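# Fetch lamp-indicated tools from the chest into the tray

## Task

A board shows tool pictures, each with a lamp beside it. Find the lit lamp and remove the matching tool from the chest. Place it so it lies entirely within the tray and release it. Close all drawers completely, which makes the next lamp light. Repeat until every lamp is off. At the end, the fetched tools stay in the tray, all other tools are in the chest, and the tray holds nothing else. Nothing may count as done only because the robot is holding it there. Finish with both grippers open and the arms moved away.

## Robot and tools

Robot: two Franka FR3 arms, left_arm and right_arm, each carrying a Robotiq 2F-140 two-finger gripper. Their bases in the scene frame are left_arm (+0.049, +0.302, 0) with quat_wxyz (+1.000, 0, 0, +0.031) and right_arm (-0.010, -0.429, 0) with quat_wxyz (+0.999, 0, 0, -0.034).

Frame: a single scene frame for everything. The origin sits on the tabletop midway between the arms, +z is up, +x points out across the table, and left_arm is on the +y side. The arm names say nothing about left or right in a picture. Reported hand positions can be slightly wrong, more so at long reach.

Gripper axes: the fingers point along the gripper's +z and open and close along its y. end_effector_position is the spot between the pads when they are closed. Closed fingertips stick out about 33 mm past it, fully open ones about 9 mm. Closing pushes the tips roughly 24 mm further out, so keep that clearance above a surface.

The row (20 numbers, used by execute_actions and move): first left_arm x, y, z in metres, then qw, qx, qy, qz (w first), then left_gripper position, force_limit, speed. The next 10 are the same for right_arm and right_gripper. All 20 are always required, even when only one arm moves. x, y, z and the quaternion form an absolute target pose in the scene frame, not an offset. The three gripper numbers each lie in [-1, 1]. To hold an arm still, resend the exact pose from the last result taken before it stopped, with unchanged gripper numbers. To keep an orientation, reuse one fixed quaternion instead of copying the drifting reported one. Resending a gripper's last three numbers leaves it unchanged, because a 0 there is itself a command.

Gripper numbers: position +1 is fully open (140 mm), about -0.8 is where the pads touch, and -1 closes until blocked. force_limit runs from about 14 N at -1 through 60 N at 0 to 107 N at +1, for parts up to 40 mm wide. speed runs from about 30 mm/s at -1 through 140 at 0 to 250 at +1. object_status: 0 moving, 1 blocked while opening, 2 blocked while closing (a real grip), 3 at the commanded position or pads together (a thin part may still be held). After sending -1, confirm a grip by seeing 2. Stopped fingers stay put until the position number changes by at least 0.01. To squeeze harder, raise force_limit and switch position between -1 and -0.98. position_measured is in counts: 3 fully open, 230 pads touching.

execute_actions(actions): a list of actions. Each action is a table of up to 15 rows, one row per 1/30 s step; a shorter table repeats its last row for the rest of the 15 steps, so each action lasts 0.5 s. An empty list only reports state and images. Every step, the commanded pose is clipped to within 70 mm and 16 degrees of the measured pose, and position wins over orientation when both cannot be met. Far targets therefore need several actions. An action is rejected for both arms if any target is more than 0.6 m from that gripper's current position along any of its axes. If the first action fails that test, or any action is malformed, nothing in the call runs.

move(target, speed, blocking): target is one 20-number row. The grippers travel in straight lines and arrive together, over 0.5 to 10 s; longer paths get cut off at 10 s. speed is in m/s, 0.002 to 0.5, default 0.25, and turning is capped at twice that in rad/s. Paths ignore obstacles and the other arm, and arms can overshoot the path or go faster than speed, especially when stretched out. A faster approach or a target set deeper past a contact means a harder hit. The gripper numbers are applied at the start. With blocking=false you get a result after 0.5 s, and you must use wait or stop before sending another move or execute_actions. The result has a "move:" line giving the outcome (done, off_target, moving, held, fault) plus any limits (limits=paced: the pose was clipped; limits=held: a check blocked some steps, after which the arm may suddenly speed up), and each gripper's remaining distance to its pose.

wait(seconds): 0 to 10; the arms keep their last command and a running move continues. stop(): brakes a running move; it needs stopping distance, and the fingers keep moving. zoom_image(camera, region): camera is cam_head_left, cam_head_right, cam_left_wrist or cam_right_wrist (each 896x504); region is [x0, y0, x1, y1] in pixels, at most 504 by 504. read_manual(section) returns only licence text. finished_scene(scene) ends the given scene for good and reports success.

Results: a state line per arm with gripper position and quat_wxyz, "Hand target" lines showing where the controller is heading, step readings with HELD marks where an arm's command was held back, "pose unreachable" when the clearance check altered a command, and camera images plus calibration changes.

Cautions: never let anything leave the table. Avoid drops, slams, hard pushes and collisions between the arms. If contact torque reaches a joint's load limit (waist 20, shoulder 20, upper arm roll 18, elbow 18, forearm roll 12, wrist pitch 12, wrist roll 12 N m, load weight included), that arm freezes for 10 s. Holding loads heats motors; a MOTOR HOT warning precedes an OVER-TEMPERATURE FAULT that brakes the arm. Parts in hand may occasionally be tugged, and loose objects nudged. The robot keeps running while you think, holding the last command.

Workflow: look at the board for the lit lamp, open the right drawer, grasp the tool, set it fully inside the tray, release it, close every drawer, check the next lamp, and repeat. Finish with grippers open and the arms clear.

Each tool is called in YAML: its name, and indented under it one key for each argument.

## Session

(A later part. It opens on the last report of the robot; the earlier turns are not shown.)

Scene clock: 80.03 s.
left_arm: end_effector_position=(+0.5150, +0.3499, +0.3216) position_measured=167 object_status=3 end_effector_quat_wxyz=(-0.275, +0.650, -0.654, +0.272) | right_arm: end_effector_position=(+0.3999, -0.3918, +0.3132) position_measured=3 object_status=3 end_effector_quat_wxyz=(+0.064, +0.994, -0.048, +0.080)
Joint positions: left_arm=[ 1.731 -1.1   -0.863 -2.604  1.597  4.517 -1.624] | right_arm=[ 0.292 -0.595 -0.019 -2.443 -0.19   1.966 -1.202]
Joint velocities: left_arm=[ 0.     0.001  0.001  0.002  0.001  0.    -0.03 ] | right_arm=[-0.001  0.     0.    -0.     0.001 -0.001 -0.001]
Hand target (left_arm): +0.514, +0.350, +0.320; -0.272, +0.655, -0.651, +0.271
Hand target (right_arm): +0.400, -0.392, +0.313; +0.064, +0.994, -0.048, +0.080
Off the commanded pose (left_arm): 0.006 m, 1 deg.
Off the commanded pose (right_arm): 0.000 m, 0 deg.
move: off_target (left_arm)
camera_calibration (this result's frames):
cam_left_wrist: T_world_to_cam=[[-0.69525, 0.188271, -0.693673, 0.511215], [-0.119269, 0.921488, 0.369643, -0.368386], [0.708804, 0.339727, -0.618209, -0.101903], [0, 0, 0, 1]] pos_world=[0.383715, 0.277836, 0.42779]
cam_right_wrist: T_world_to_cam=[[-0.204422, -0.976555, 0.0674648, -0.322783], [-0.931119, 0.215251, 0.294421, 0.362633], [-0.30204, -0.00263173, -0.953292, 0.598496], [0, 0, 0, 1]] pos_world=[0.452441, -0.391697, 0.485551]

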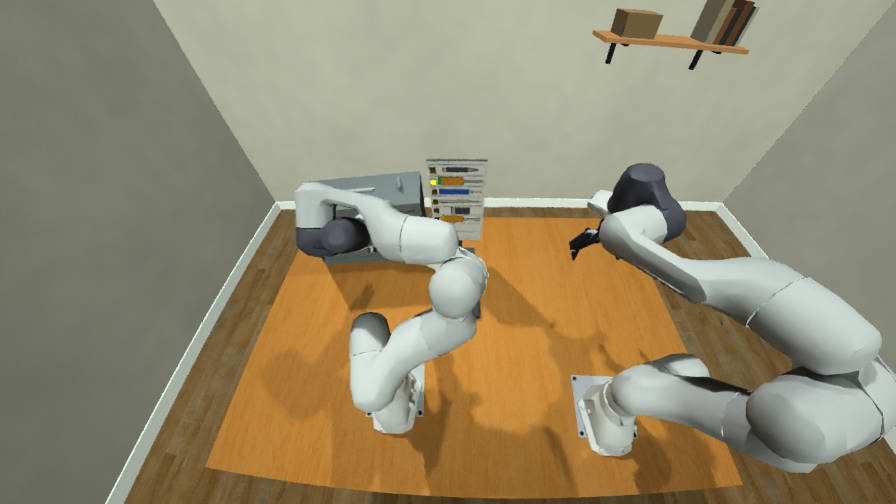

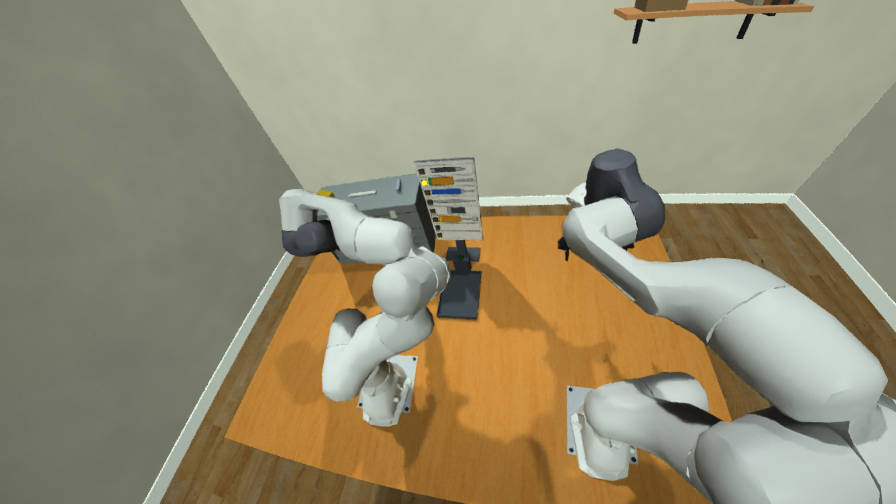

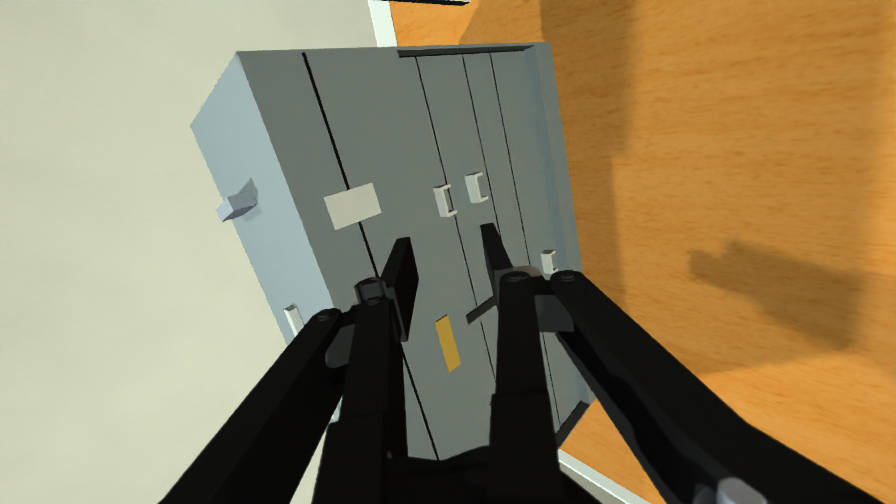

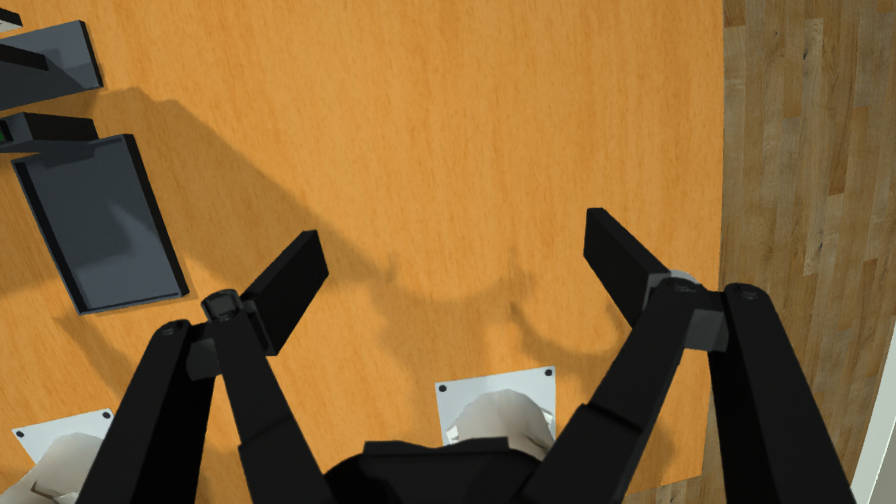

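move:
  target: [0.60,0.35,0.24,0.271,-0.653,0.653,-0.271,-0.3,0,0,0.4,-0.392,0.313,0.064,0.994,-0.048,0.08,1,0,0]
  speed: 0.08

Scene clock: 81.93 s.
left_arm: end_effector_position=(+0.5823, +0.3465, +0.2401) position_measured=167 object_status=3 end_effector_quat_wxyz=(-0.251, +0.661, -0.652, +0.276) | right_arm: end_effector_position=(+0.3999, -0.3918, +0.3132) position_measured=3 object_status=3 end_effector_quat_wxyz=(+0.064, +0.994, -0.048, +0.080)
Joint positions: left_arm=[ 1.86  -1.059 -1.211 -2.543  1.356  4.419 -1.589] | right_arm=[ 0.292 -0.595 -0.019 -2.443 -0.19   1.966 -1.202]
Joint velocities: left_arm=[ 0.031 -0.051 -0.01   0.004 -0.027  0.058 -0.001] | right_arm=[-0.001 -0.001  0.     0.001  0.     0.001  0.001]
Hand target (left_arm): +0.598, +0.350, +0.240; -0.271, +0.653, -0.653, +0.270
Hand target (right_arm): +0.400, -0.392, +0.313; +0.064, +0.994, -0.048, +0.080
Off the commanded pose (left_arm): 0.018 m, 2 deg.
Off the commanded pose (right_arm): 0.000 m, 0 deg.
move: off_target (left_arm)
camera_calibration (this result's frames):
cam_left_wrist: T_world_to_cam=[[-0.716412, 0.157698, -0.679621, 0.521667], [-0.109915, 0.936443, 0.333157, -0.328978], [0.688965, 0.313378, -0.653545, -0.169669], [0, 0, 0, 1]] pos_world=[0.454464, 0.278974, 0.353251]
cam_right_wrist: T_world_to_cam=[[-0.204422, -0.976555, 0.0674649, -0.322783], [-0.931119, 0.215251, 0.294421, 0.362633], [-0.30204, -0.00263178, -0.953291, 0.598496], [0, 0, 0, 1]] pos_world=[0.452441, -0.391697, 0.485551]

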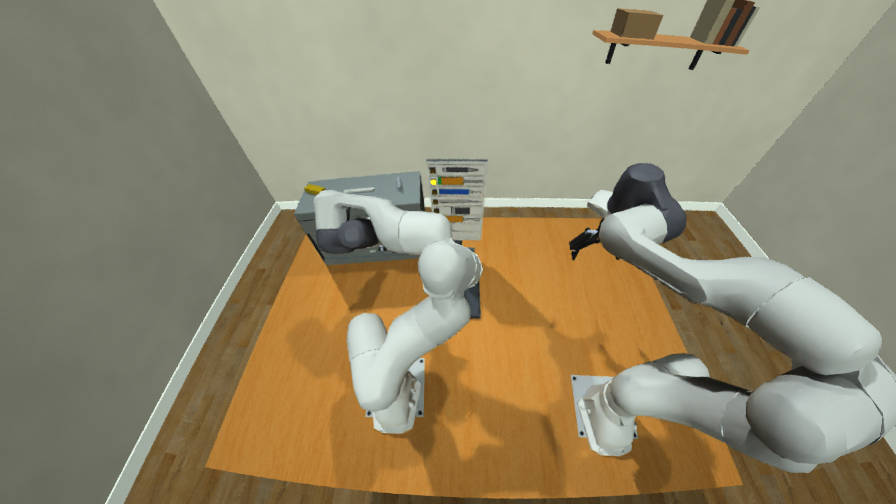

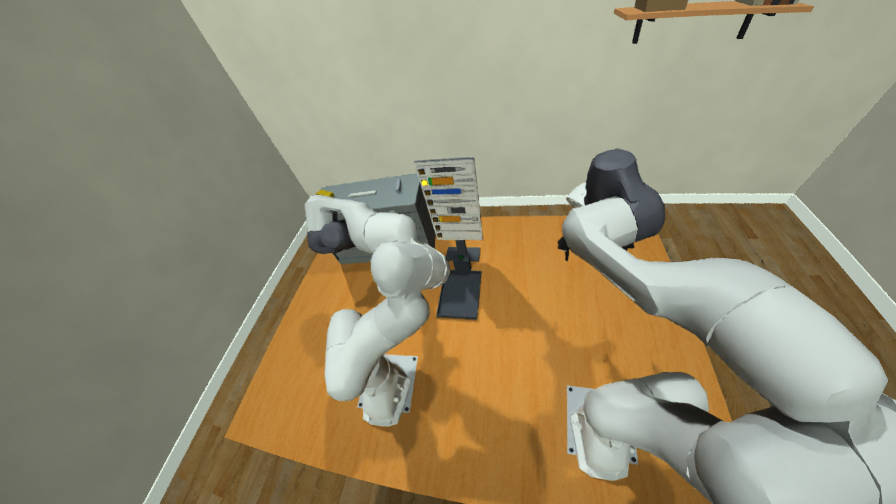

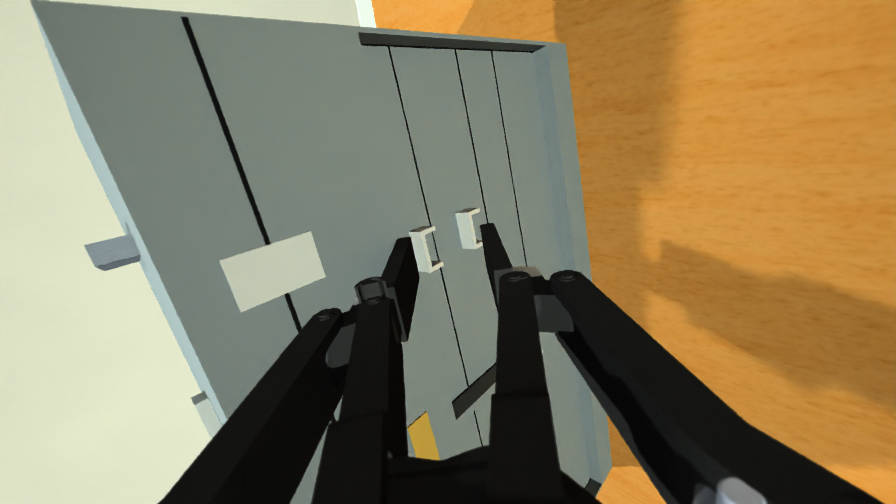

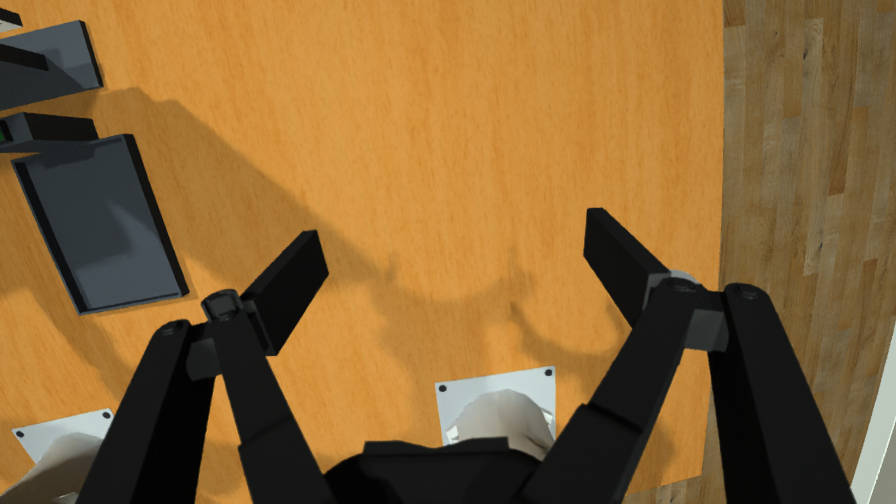

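execute_actions:
  actions:
    - [[0.585,0.348,0.245,0.271,-0.653,0.653,-0.271,-1,0,0,0.4,-0.392,0.313,0.064,0.994,-0.048,0.08,1,0,0]]
    - [[0.585,0.348,0.245,0.271,-0.653,0.653,-0.271,-1,0,0,0.4,-0.392,0.313,0.064,0.994,-0.048,0.08,1,0,0]]

Scene clock: 84.87 s.
left_arm: end_effector_position=(+0.5844, +0.3467, +0.2437) position_measured=233 object_status=3 end_effector_quat_wxyz=(-0.267, +0.655, -0.653, +0.271) | right_arm: end_effector_position=(+0.3999, -0.3918, +0.3132) position_measured=3 object_status=3 end_effector_quat_wxyz=(+0.064, +0.994, -0.048, +0.080)
Joint positions: left_arm=[ 1.842 -1.093 -1.197 -2.556  1.333  4.417 -1.583] | right_arm=[ 0.292 -0.595 -0.019 -2.443 -0.19   1.966 -1.202]
Joint velocities: left_arm=[ 0.001  0.001  0.    -0.001 -0.001  0.     0.002] | right_arm=[-0.     0.001  0.001  0.002 -0.     0.    -0.   ]
Hand target (left_arm): +0.585, +0.348, +0.245; -0.271, +0.653, -0.653, +0.271
Hand target (right_arm): +0.400, -0.392, +0.313; +0.064, +0.994, -0.048, +0.080
Off the commanded pose (left_arm): 0.002 m, 0 deg.
Off the commanded pose (right_arm): 0.000 m, 0 deg.
Step readings (end_effector_position; steps 1 to 15: 1st action; 16 to 30: 2nd action):
0: left_arm (+0.5823, +0.3465, +0.2401) | right_arm (+0.3999, -0.3918, +0.3132)
1: left_arm (+0.5816, +0.3470, +0.2411) | right_arm (+0.3999, -0.3918, +0.3132)
2: left_arm (+0.5819, +0.3471, +0.2421) | right_arm (+0.3999, -0.3918, +0.3132)
4: left_arm (+0.5828, +0.3459, +0.2429) | right_arm (+0.3999, -0.3918, +0.3132)
8: left_arm (+0.5837, +0.3460, +0.2433) | right_arm (+0.3999, -0.3918, +0.3132)
15: left_arm (+0.5843, +0.3466, +0.2437) | right_arm (+0.3999, -0.3918, +0.3132)
16: left_arm (+0.5843, +0.3466, +0.2437) | right_arm (+0.3999, -0.3918, +0.3132)
17: left_arm (+0.5843, +0.3466, +0.2437) | right_arm (+0.3999, -0.3918, +0.3132)
19: left_arm (+0.5843, +0.3467, +0.2437) | right_arm (+0.3999, -0.3918, +0.3132)
23: left_arm (+0.5843, +0.3467, +0.2437) | right_arm (+0.3999, -0.3918, +0.3132)
30: end_effector_position above
camera_calibration (this result's frames):
cam_left_wrist: T_world_to_cam=[[-0.704312, 0.177497, -0.687342, 0.513538], [-0.117698, 0.925639, 0.359637, -0.328303], [0.700065, 0.334195, -0.631048, -0.18794], [0, 0, 0, 1]] pos_world=[0.454621, 0.275547, 0.352446]
cam_right_wrist: T_world_to_cam=[[-0.204422, -0.976555, 0.0674647, -0.322783], [-0.931119, 0.215251, 0.294421, 0.362633], [-0.30204, -0.00263168, -0.953292, 0.598496], [0, 0, 0, 1]] pos_world=[0.452441, -0.391697, 0.485551]

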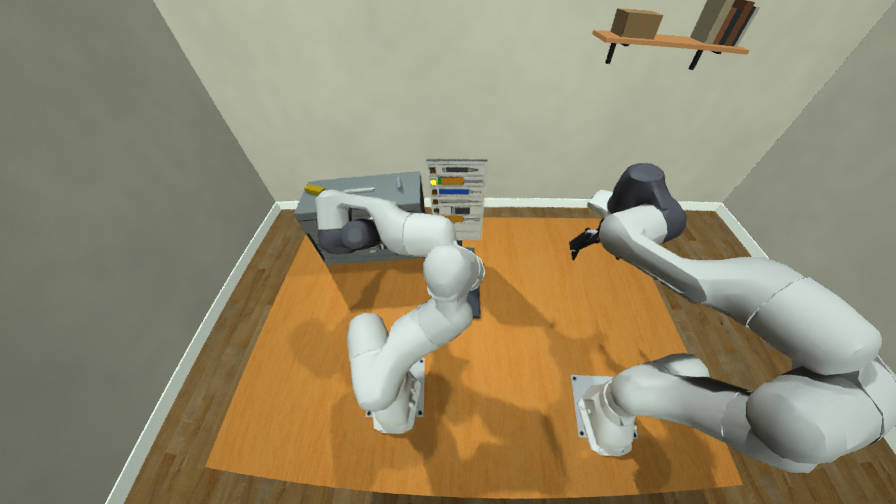

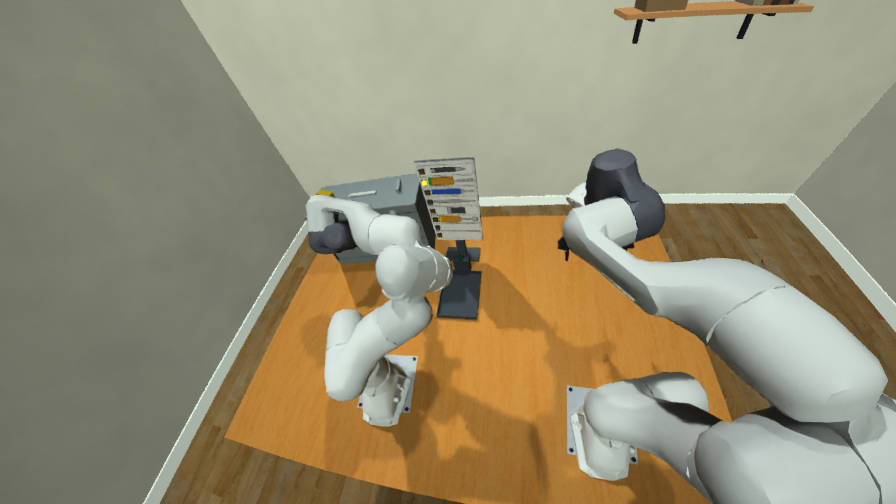

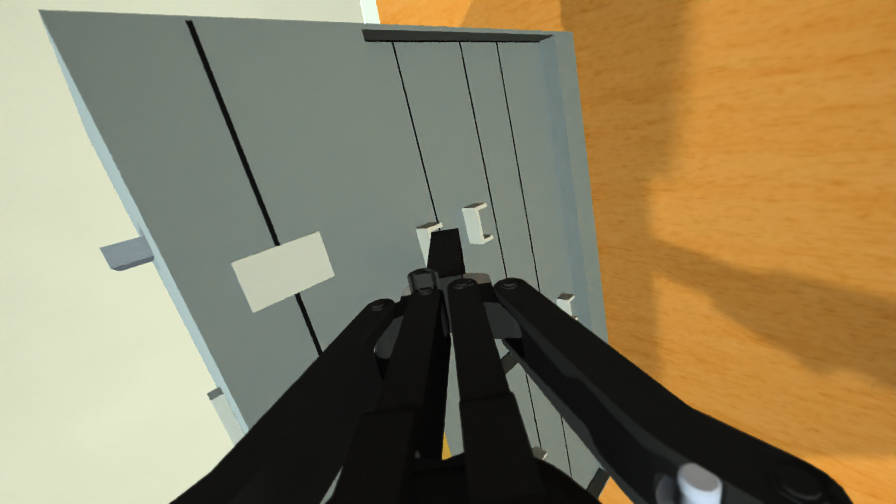

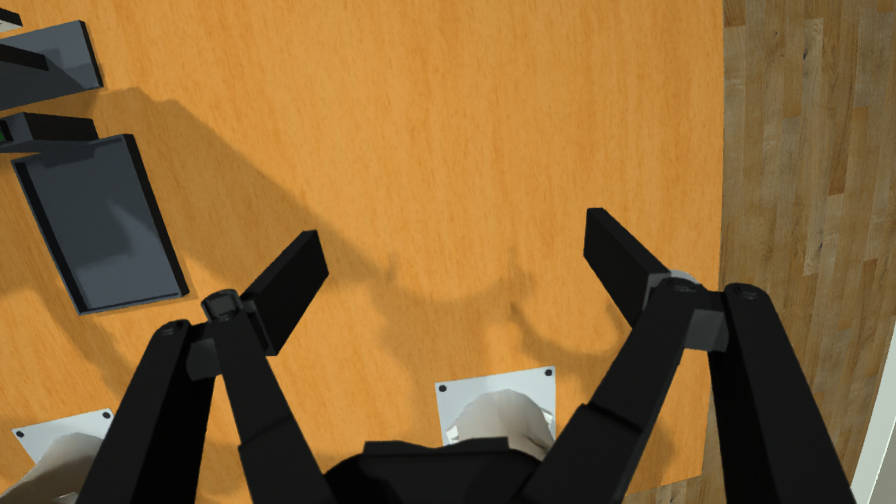

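execute_actions:
  actions:
    - [[0.575,0.348,0.255,0.271,-0.653,0.653,-0.271,-0.45,0,0,0.4,-0.392,0.313,0.064,0.994,-0.048,0.08,1,0,0]]
    - [[0.597,0.348,0.255,0.271,-0.653,0.653,-0.271,-0.45,0,0,0.4,-0.392,0.313,0.064,0.994,-0.048,0.08,1,0,0]]
    - [[0.612,0.348,0.243,0.271,-0.653,0.653,-0.271,-0.45,0,0,0.4,-0.392,0.313,0.064,0.994,-0.048,0.08,1,0,0]]
    - [[0.612,0.348,0.243,0.271,-0.653,0.653,-0.271,-1,0,0,0.4,-0.392,0.313,0.064,0.994,-0.048,0.08,1,0,0]]
    - []

Scene clock: 87.03 s.
left_arm: end_effector_position=(+0.6020, +0.3441, +0.2389) position_measured=233 object_status=3 end_effector_quat_wxyz=(-0.259, +0.653, -0.659, +0.268) | right_arm: end_effector_position=(+0.3999, -0.3918, +0.3132) position_measured=3 object_status=3 end_effector_quat_wxyz=(+0.064, +0.994, -0.048, +0.080)
Joint positions: left_arm=[ 1.893 -1.109 -1.244 -2.482  1.325  4.43  -1.622] | right_arm=[ 0.292 -0.595 -0.019 -2.443 -0.19   1.966 -1.202]
Joint velocities: left_arm=[ 0.    -0.001 -0.001  0.001 -0.001  0.001 -0.002] | right_arm=[-0.001 -0.     0.    -0.001 -0.001 -0.001  0.001]
Hand target (left_arm): +0.612, +0.348, +0.243; -0.271, +0.653, -0.653, +0.271
Hand target (right_arm): +0.400, -0.392, +0.313; +0.064, +0.994, -0.048, +0.080
Off the commanded pose (left_arm): 0.012 m, 2 deg.
Off the commanded pose (right_arm): 0.000 m, 0 deg.
Step readings (end_effector_position; steps 1 to 15: 1st action; 16 to 30: 2nd action; 31 to 45: 3rd action; 46 to 60: 4th action):
0: left_arm (+0.5844, +0.3467, +0.2437) | right_arm (+0.3999, -0.3918, +0.3132)
1: left_arm (+0.5828, +0.3475, +0.2454) | right_arm (+0.3999, -0.3918, +0.3132)
2: left_arm (+0.5814, +0.3484, +0.2489) | right_arm (+0.3999, -0.3918, +0.3132)
4: left_arm (+0.5797, +0.3497, +0.2536) | right_arm (+0.3999, -0.3918, +0.3132)
8: left_arm (+0.5778, +0.3499, +0.2558) | right_arm (+0.3999, -0.3918, +0.3132)
15: left_arm (+0.5769, +0.3493, +0.2556) | right_arm (+0.3999, -0.3918, +0.3132)
16: left_arm (+0.5801, +0.3487, +0.2554) | right_arm (+0.3999, -0.3918, +0.3132)
17: left_arm (+0.5847, +0.3475, +0.2553) | right_arm (+0.3999, -0.3918, +0.3132)
19: left_arm (+0.5858, +0.3475, +0.2552) | right_arm (+0.3999, -0.3918, +0.3132)
23: left_arm (+0.5857, +0.3475, +0.2554) | right_arm (+0.3999, -0.3918, +0.3132)
30: left_arm (+0.5857, +0.3474, +0.2555) | right_arm (+0.3999, -0.3918, +0.3132)
31: left_arm (+0.5863, +0.3471, +0.2537) | right_arm (+0.3999, -0.3918, +0.3132)
32: left_arm (+0.5863, +0.3469, +0.2497) | right_arm (+0.3999, -0.3918, +0.3132)
34: left_arm (+0.5864, +0.3463, +0.2441) | right_arm (+0.3999, -0.3918, +0.3132)
38: left_arm (+0.5865, +0.3460, +0.2408) | right_arm (+0.3999, -0.3918, +0.3132)
45: left_arm (+0.5864, +0.3458, +0.2393) | right_arm (+0.3999, -0.3918, +0.3132)
46: left_arm (+0.5875, +0.3457, +0.2397) | right_arm (+0.3999, -0.3918, +0.3132)
47: left_arm (+0.5892, +0.3456, +0.2407) | right_arm (+0.3999, -0.3918, +0.3132)
49: left_arm (+0.5932, +0.3455, +0.2407) | right_arm (+0.3999, -0.3918, +0.3132)
53: left_arm (+0.6019, +0.3440, +0.2389) | right_arm (+0.3999, -0.3918, +0.3132)
60: end_effector_position above
camera_calibration (this result's frames):
cam_left_wrist: T_world_to_cam=[[-0.714072, 0.183873, -0.675494, 0.523945], [-0.0997613, 0.928318, 0.358152, -0.333425], [0.692928, 0.323134, -0.644543, -0.191097], [0, 0, 0, 1]] pos_world=[0.473288, 0.274935, 0.350168]
cam_right_wrist: T_world_to_cam=[[-0.204422, -0.976555, 0.0674648, -0.322783], [-0.931119, 0.215251, 0.294421, 0.362633], [-0.30204, -0.00263176, -0.953292, 0.598496], [0, 0, 0, 1]] pos_world=[0.452441, -0.391697, 0.485551]

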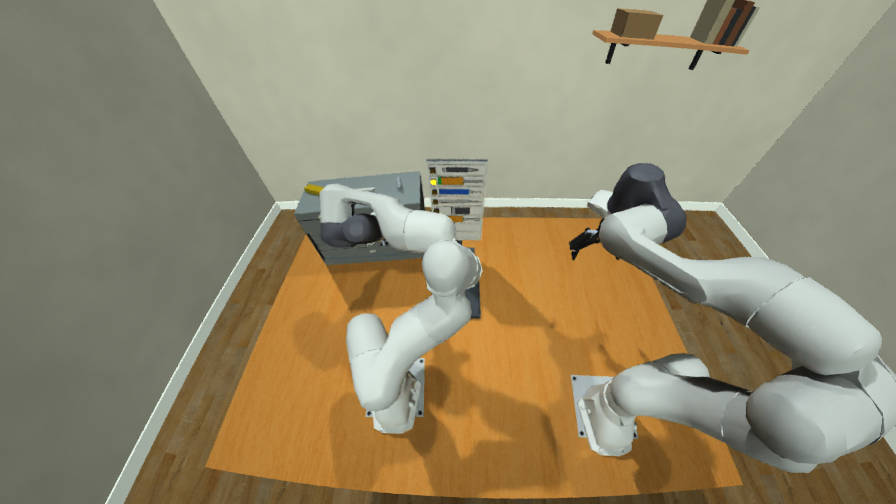

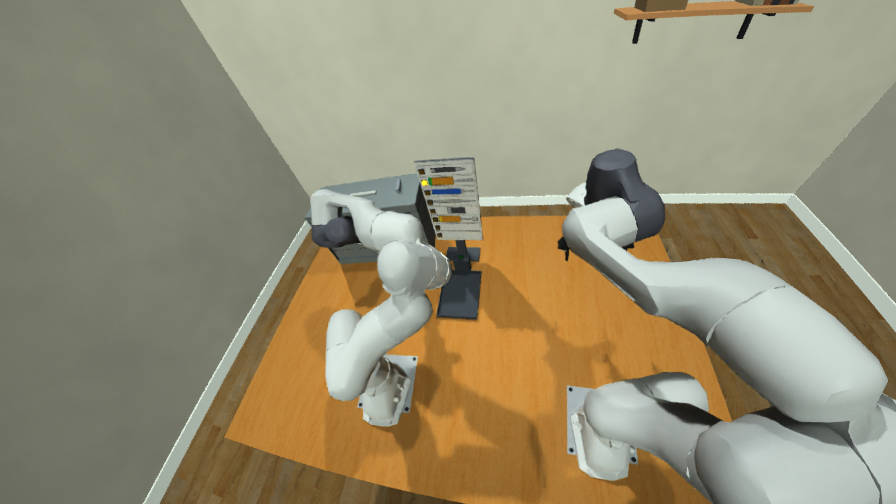

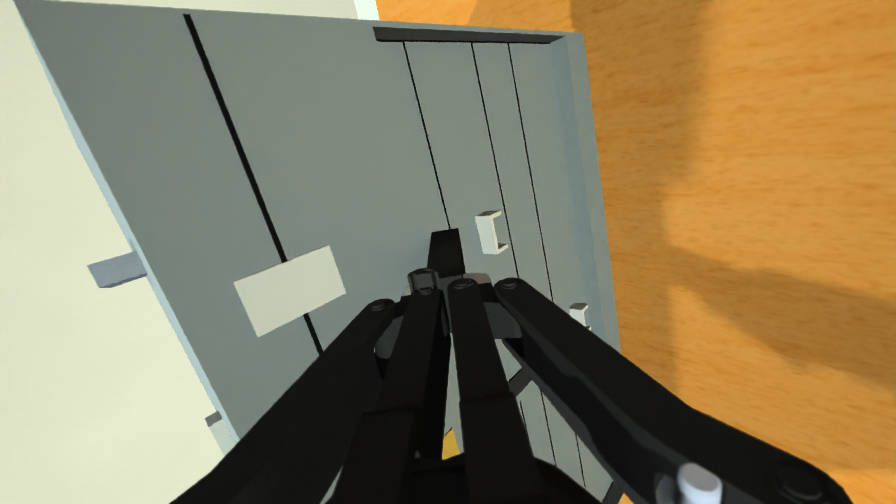

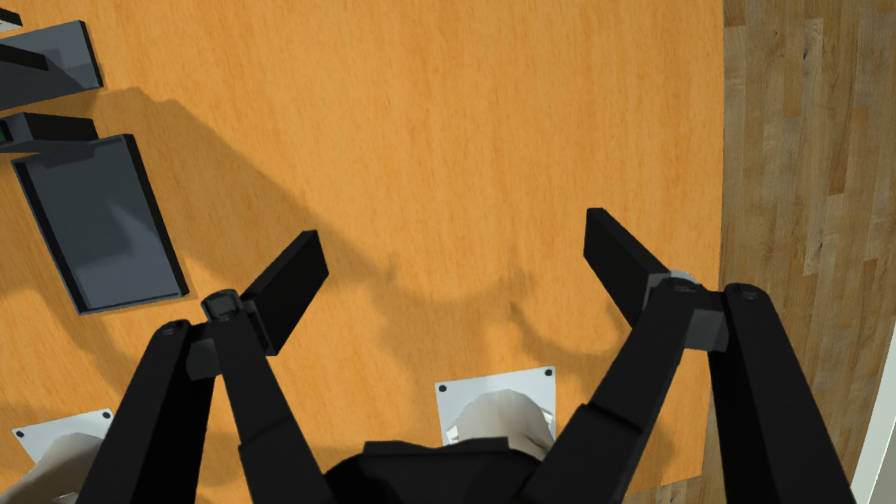

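move:
  target: [0.5,0.34,0.24,0.271,-0.653,0.653,-0.271,-1,0,0,0.4,-0.392,0.313,0.064,0.994,-0.048,0.08,1,0,0]
  speed: 0.1

Scene clock: 88.83 s.
left_arm: end_effector_position=(+0.5024, +0.3424, +0.2420) position_measured=233 object_status=3 end_effector_quat_wxyz=(-0.272, +0.658, -0.646, +0.275) | right_arm: end_effector_position=(+0.3999, -0.3918, +0.3132) position_measured=3 object_status=3 end_effector_quat_wxyz=(+0.064, +0.994, -0.048, +0.080)
Joint positions: left_arm=[ 1.734 -1.191 -1.034 -2.821  1.379  4.529 -1.478] | right_arm=[ 0.292 -0.595 -0.019 -2.443 -0.19   1.966 -1.202]
Joint velocities: left_arm=[ 0.001  0.001  0.002 -0.001  0.     0.002  0.031] | right_arm=[-0.001  0.001 -0.001  0.     0.001 -0.    -0.002]
Hand target (left_arm): +0.501, +0.341, +0.242; -0.272, +0.652, -0.653, +0.273
Hand target (right_arm): +0.400, -0.392, +0.313; +0.064, +0.994, -0.048, +0.080
Off the commanded pose (left_arm): 0.004 m, 1 deg.
Off the commanded pose (right_arm): 0.000 m, 0 deg.
joint sent to its limit (left arm) — the command would take joint 6 (wrist pitch) past its upper limit, so that joint was sent only as far as its limit.
move: off_target (left_arm)
camera_calibration (this result's frames):
cam_left_wrist: T_world_to_cam=[[-0.697886, 0.165715, -0.696774, 0.458456], [-0.134292, 0.925332, 0.354579, -0.323676], [0.703506, 0.341027, -0.623522, -0.136135], [0, 0, 0, 1]] pos_world=[0.372254, 0.269961, 0.349326]
cam_right_wrist: T_world_to_cam=[[-0.204422, -0.976555, 0.0674648, -0.322783], [-0.931119, 0.215251, 0.294421, 0.362633], [-0.30204, -0.00263181, -0.953292, 0.598496], [0, 0, 0, 1]] pos_world=[0.452441, -0.391697, 0.485551]

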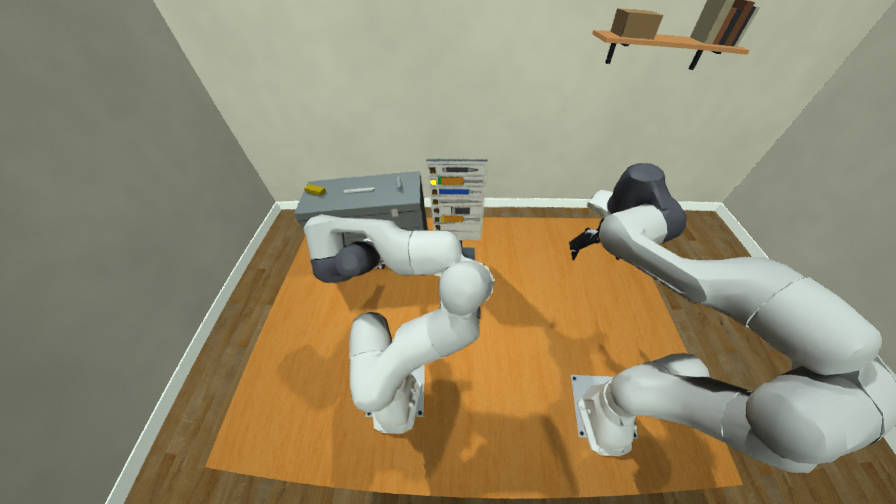

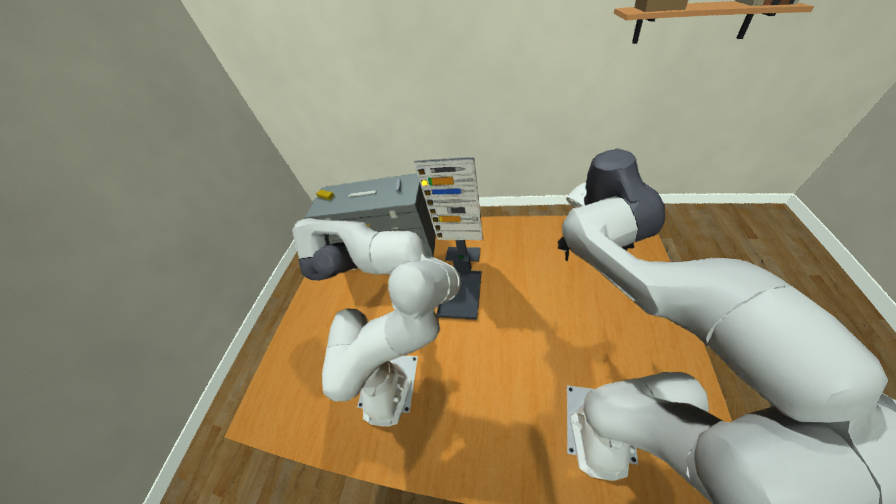

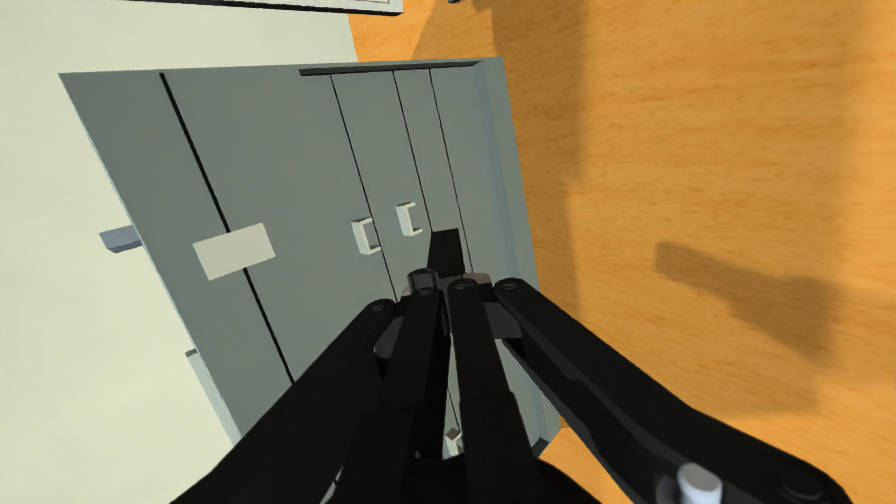

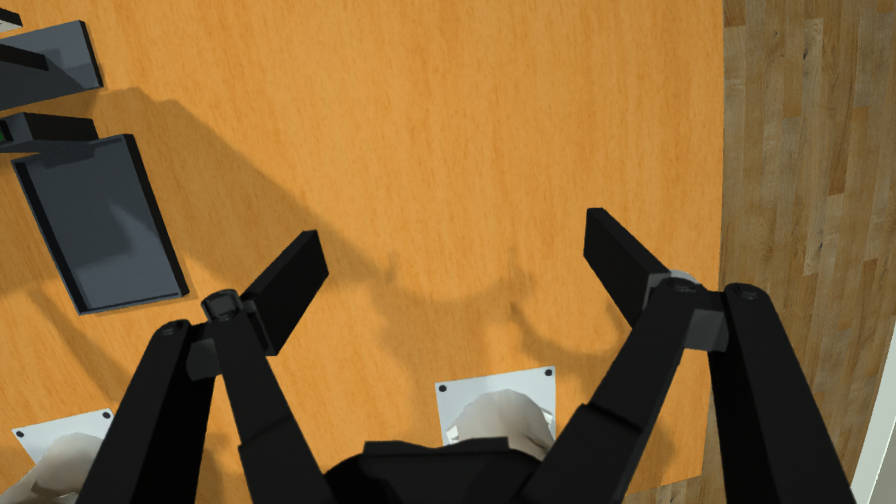

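move:
  target: [0.55,0.346,0.278,0.271,-0.653,0.653,-0.271,-0.3,0,0,0.4,-0.392,0.313,0.064,0.994,-0.048,0.08,1,0,0]

move:
  target: [0.616,0.346,0.212,0.271,-0.653,0.653,-0.271,-0.3,0,0,0.4,-0.392,0.313,0.064,0.994,-0.048,0.08,1,0,0]
  speed: 0.08

Scene clock: 90.23 s.
left_arm: end_effector_position=(+0.5500, +0.3439, +0.2787) position_measured=167 object_status=3 end_effector_quat_wxyz=(-0.273, +0.648, -0.658, +0.271) | right_arm: end_effector_position=(+0.3999, -0.3918, +0.3132) position_measured=3 object_status=3 end_effector_quat_wxyz=(+0.064, +0.994, -0.048, +0.080)
Joint positions: left_arm=[ 1.798 -1.15  -1.045 -2.602  1.428  4.51  -1.597] | right_arm=[ 0.292 -0.595 -0.019 -2.443 -0.19   1.966 -1.202]
Joint velocities: left_arm=[ 0.003 -0.    -0.001  0.003  0.001 -0.001 -0.029] | right_arm=[ 0.001  0.     0.001 -0.001  0.001 -0.001  0.   ]
Hand target (left_arm): +0.550, +0.345, +0.277; -0.270, +0.654, -0.653, +0.270
Hand target (right_arm): +0.400, -0.392, +0.313; +0.064, +0.994, -0.048, +0.080
Off the commanded pose (left_arm): 0.002 m, 1 deg.
Off the commanded pose (right_arm): 0.000 m, 0 deg.
move: done
camera_calibration (this result's frames):
cam_left_wrist: T_world_to_cam=[[-0.69676, 0.19534, -0.690194, 0.504406], [-0.109875, 0.921786, 0.371805, -0.3487], [0.70884, 0.334893, -0.6208, -0.148791], [0, 0, 0, 1]] pos_world=[0.418606, 0.272725, 0.385417]
cam_right_wrist: T_world_to_cam=[[-0.204422, -0.976555, 0.067465, -0.322783], [-0.931119, 0.215251, 0.294421, 0.362633], [-0.30204, -0.0026319, -0.953292, 0.598496], [0, 0, 0, 1]] pos_world=[0.452441, -0.391697, 0.485551]

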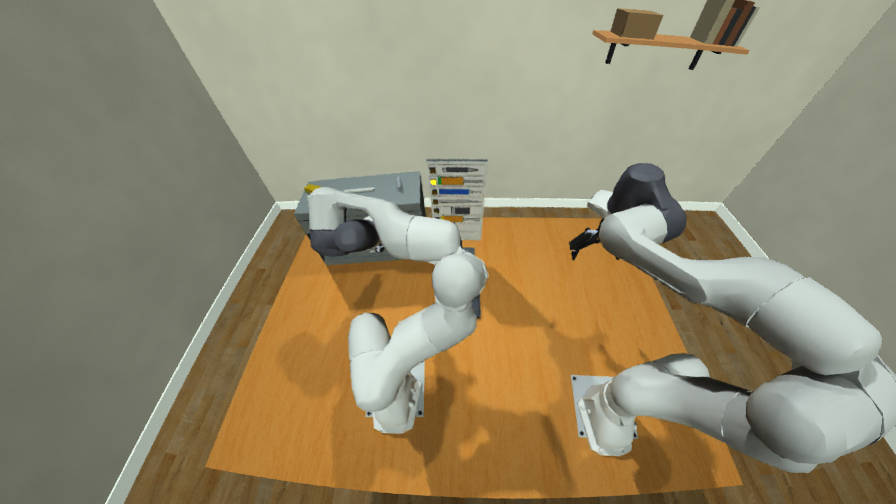

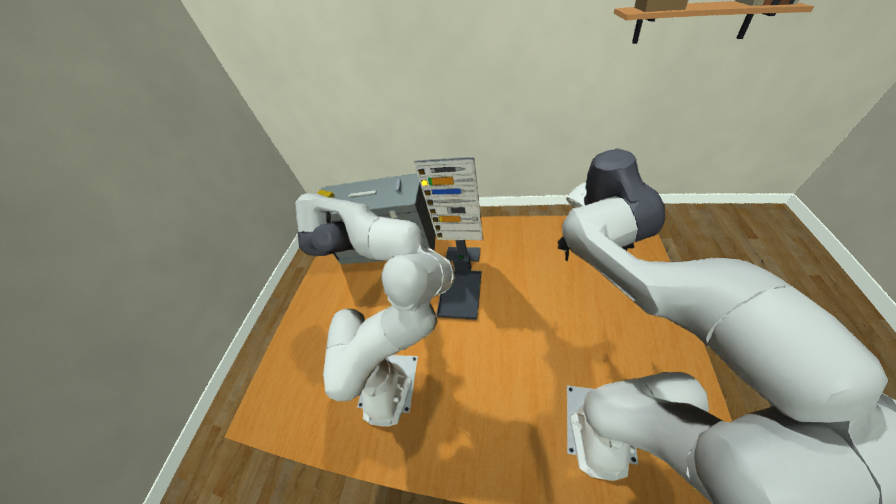

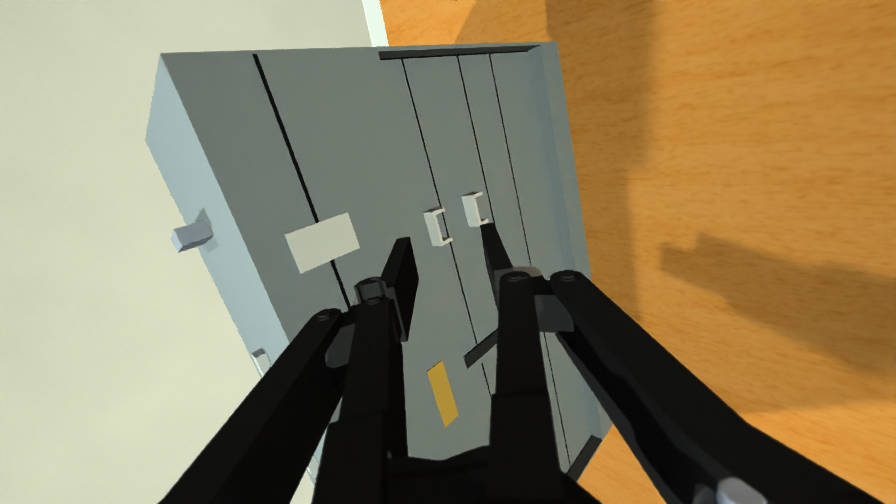

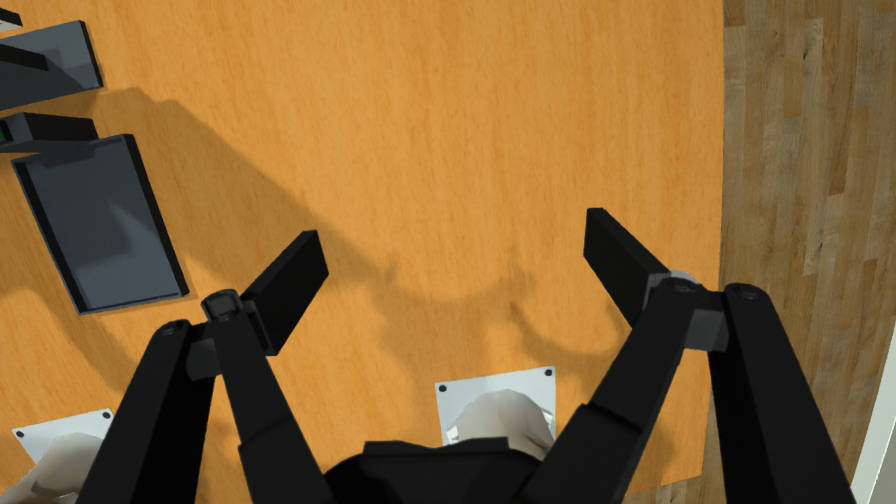

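Scene clock: 101.43 s.
left_arm: end_effector_position=(+0.5886, +0.3415, +0.2230) position_measured=167 object_status=3 end_effector_quat_wxyz=(-0.250, +0.660, -0.652, +0.279) | right_arm: end_effector_position=(+0.3999, -0.3918, +0.3132) position_measured=3 object_status=3 end_effector_quat_wxyz=(+0.064, +0.994, -0.048, +0.080)
Joint positions: left_arm=[ 1.898 -1.14  -1.269 -2.549  1.27   4.477 -1.592] | right_arm=[ 0.292 -0.595 -0.019 -2.443 -0.19   1.966 -1.202]
Joint velocities: left_arm=[ 0.001 -0.    -0.001  0.001 -0.001  0.001  0.   ] | right_arm=[ 0.    -0.001 -0.001 -0.     0.     0.    -0.   ]
Hand target (left_arm): +0.591, +0.342, +0.222; -0.252, +0.659, -0.652, +0.277
Hand target (right_arm): +0.400, -0.392, +0.313; +0.064, +0.994, -0.048, +0.080
Off the commanded pose (left_arm): 0.030 m, 3 deg.
Off the commanded pose (right_arm): 0.000 m, 0 deg.
TORQUE FAULT: the external load on joint 3 (upper arm roll) of the left arm reached its load limit, and that arm stopped for 10 seconds. That time counts as 19 of the actions that you can send in this scene. A torque fault stops only its own arm. That arm's remaining commands of this call were not run. That arm's gripper holds where it stopped, with its grip as last carried out, and that arm accepts commands again: back off and push less far. That arm stops again, at the same cost, whenever a joint's load reaches its limit.
move: fault (left_arm)
camera_calibration (this result's frames):
cam_left_wrist: T_world_to_cam=[[-0.714171, 0.156124, -0.682338, 0.515228], [-0.107648, 0.938715, 0.327454, -0.318702], [0.691644, 0.30731, -0.653596, -0.183088], [0, 0, 0, 1]] pos_world=[0.460285, 0.274996, 0.336254]
cam_right_wrist: T_world_to_cam=[[-0.204422, -0.976555, 0.0674648, -0.322783], [-0.931119, 0.215251, 0.294421, 0.362633], [-0.30204, -0.00263177, -0.953292, 0.598496], [0, 0, 0, 1]] pos_world=[0.452441, -0.391697, 0.485551]

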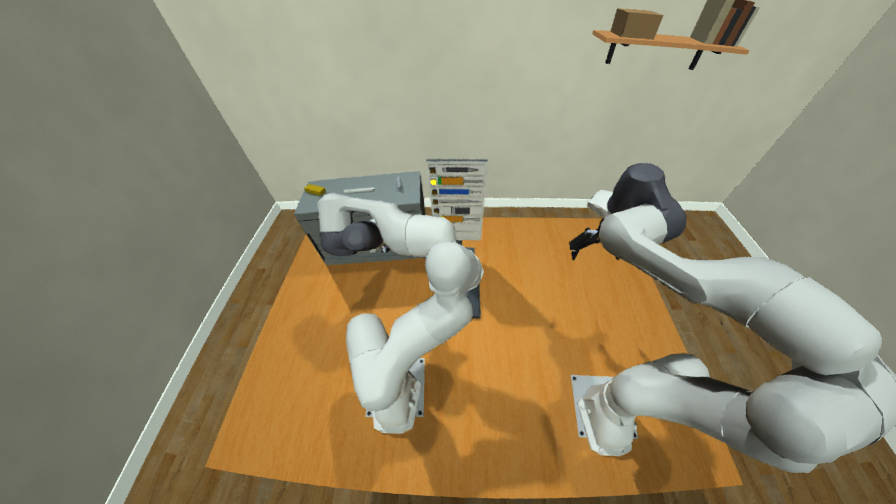

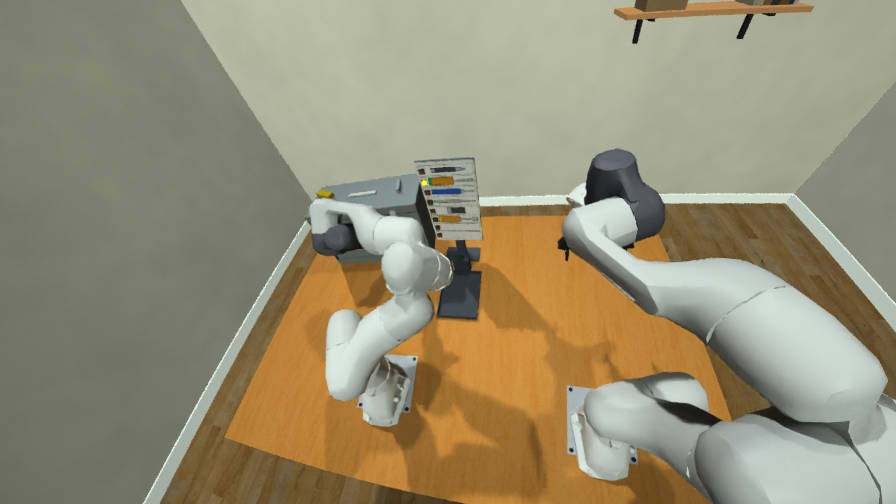

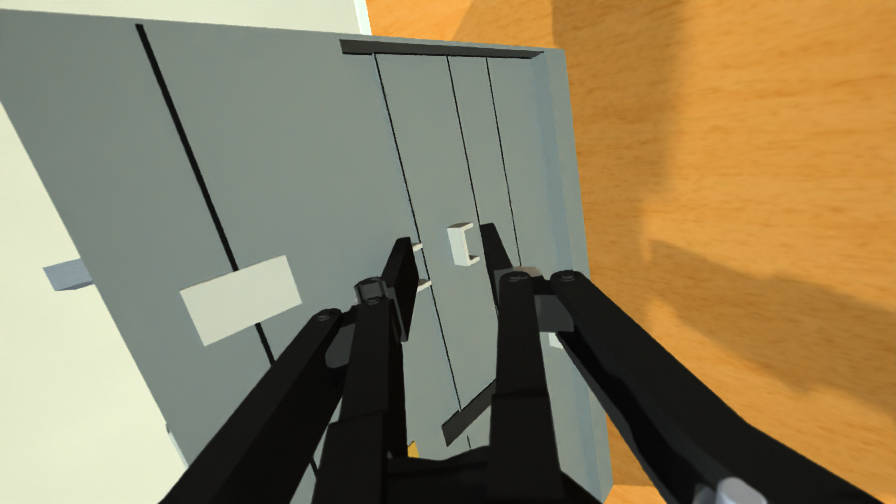

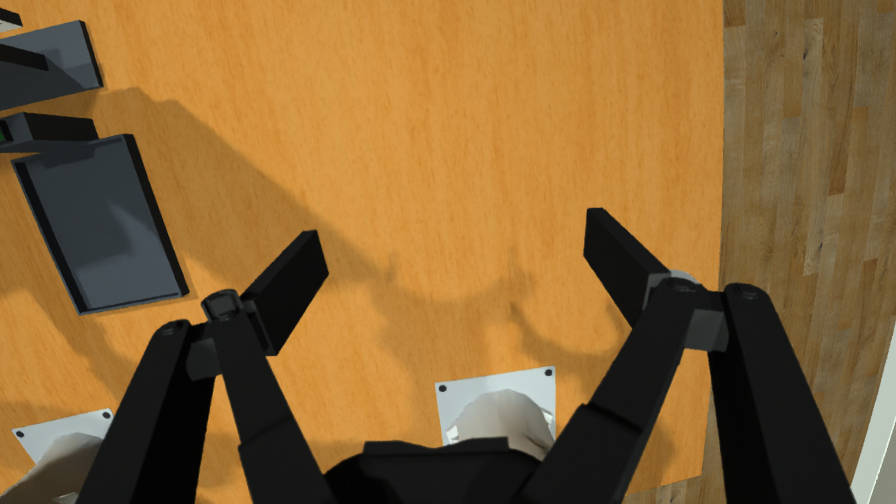

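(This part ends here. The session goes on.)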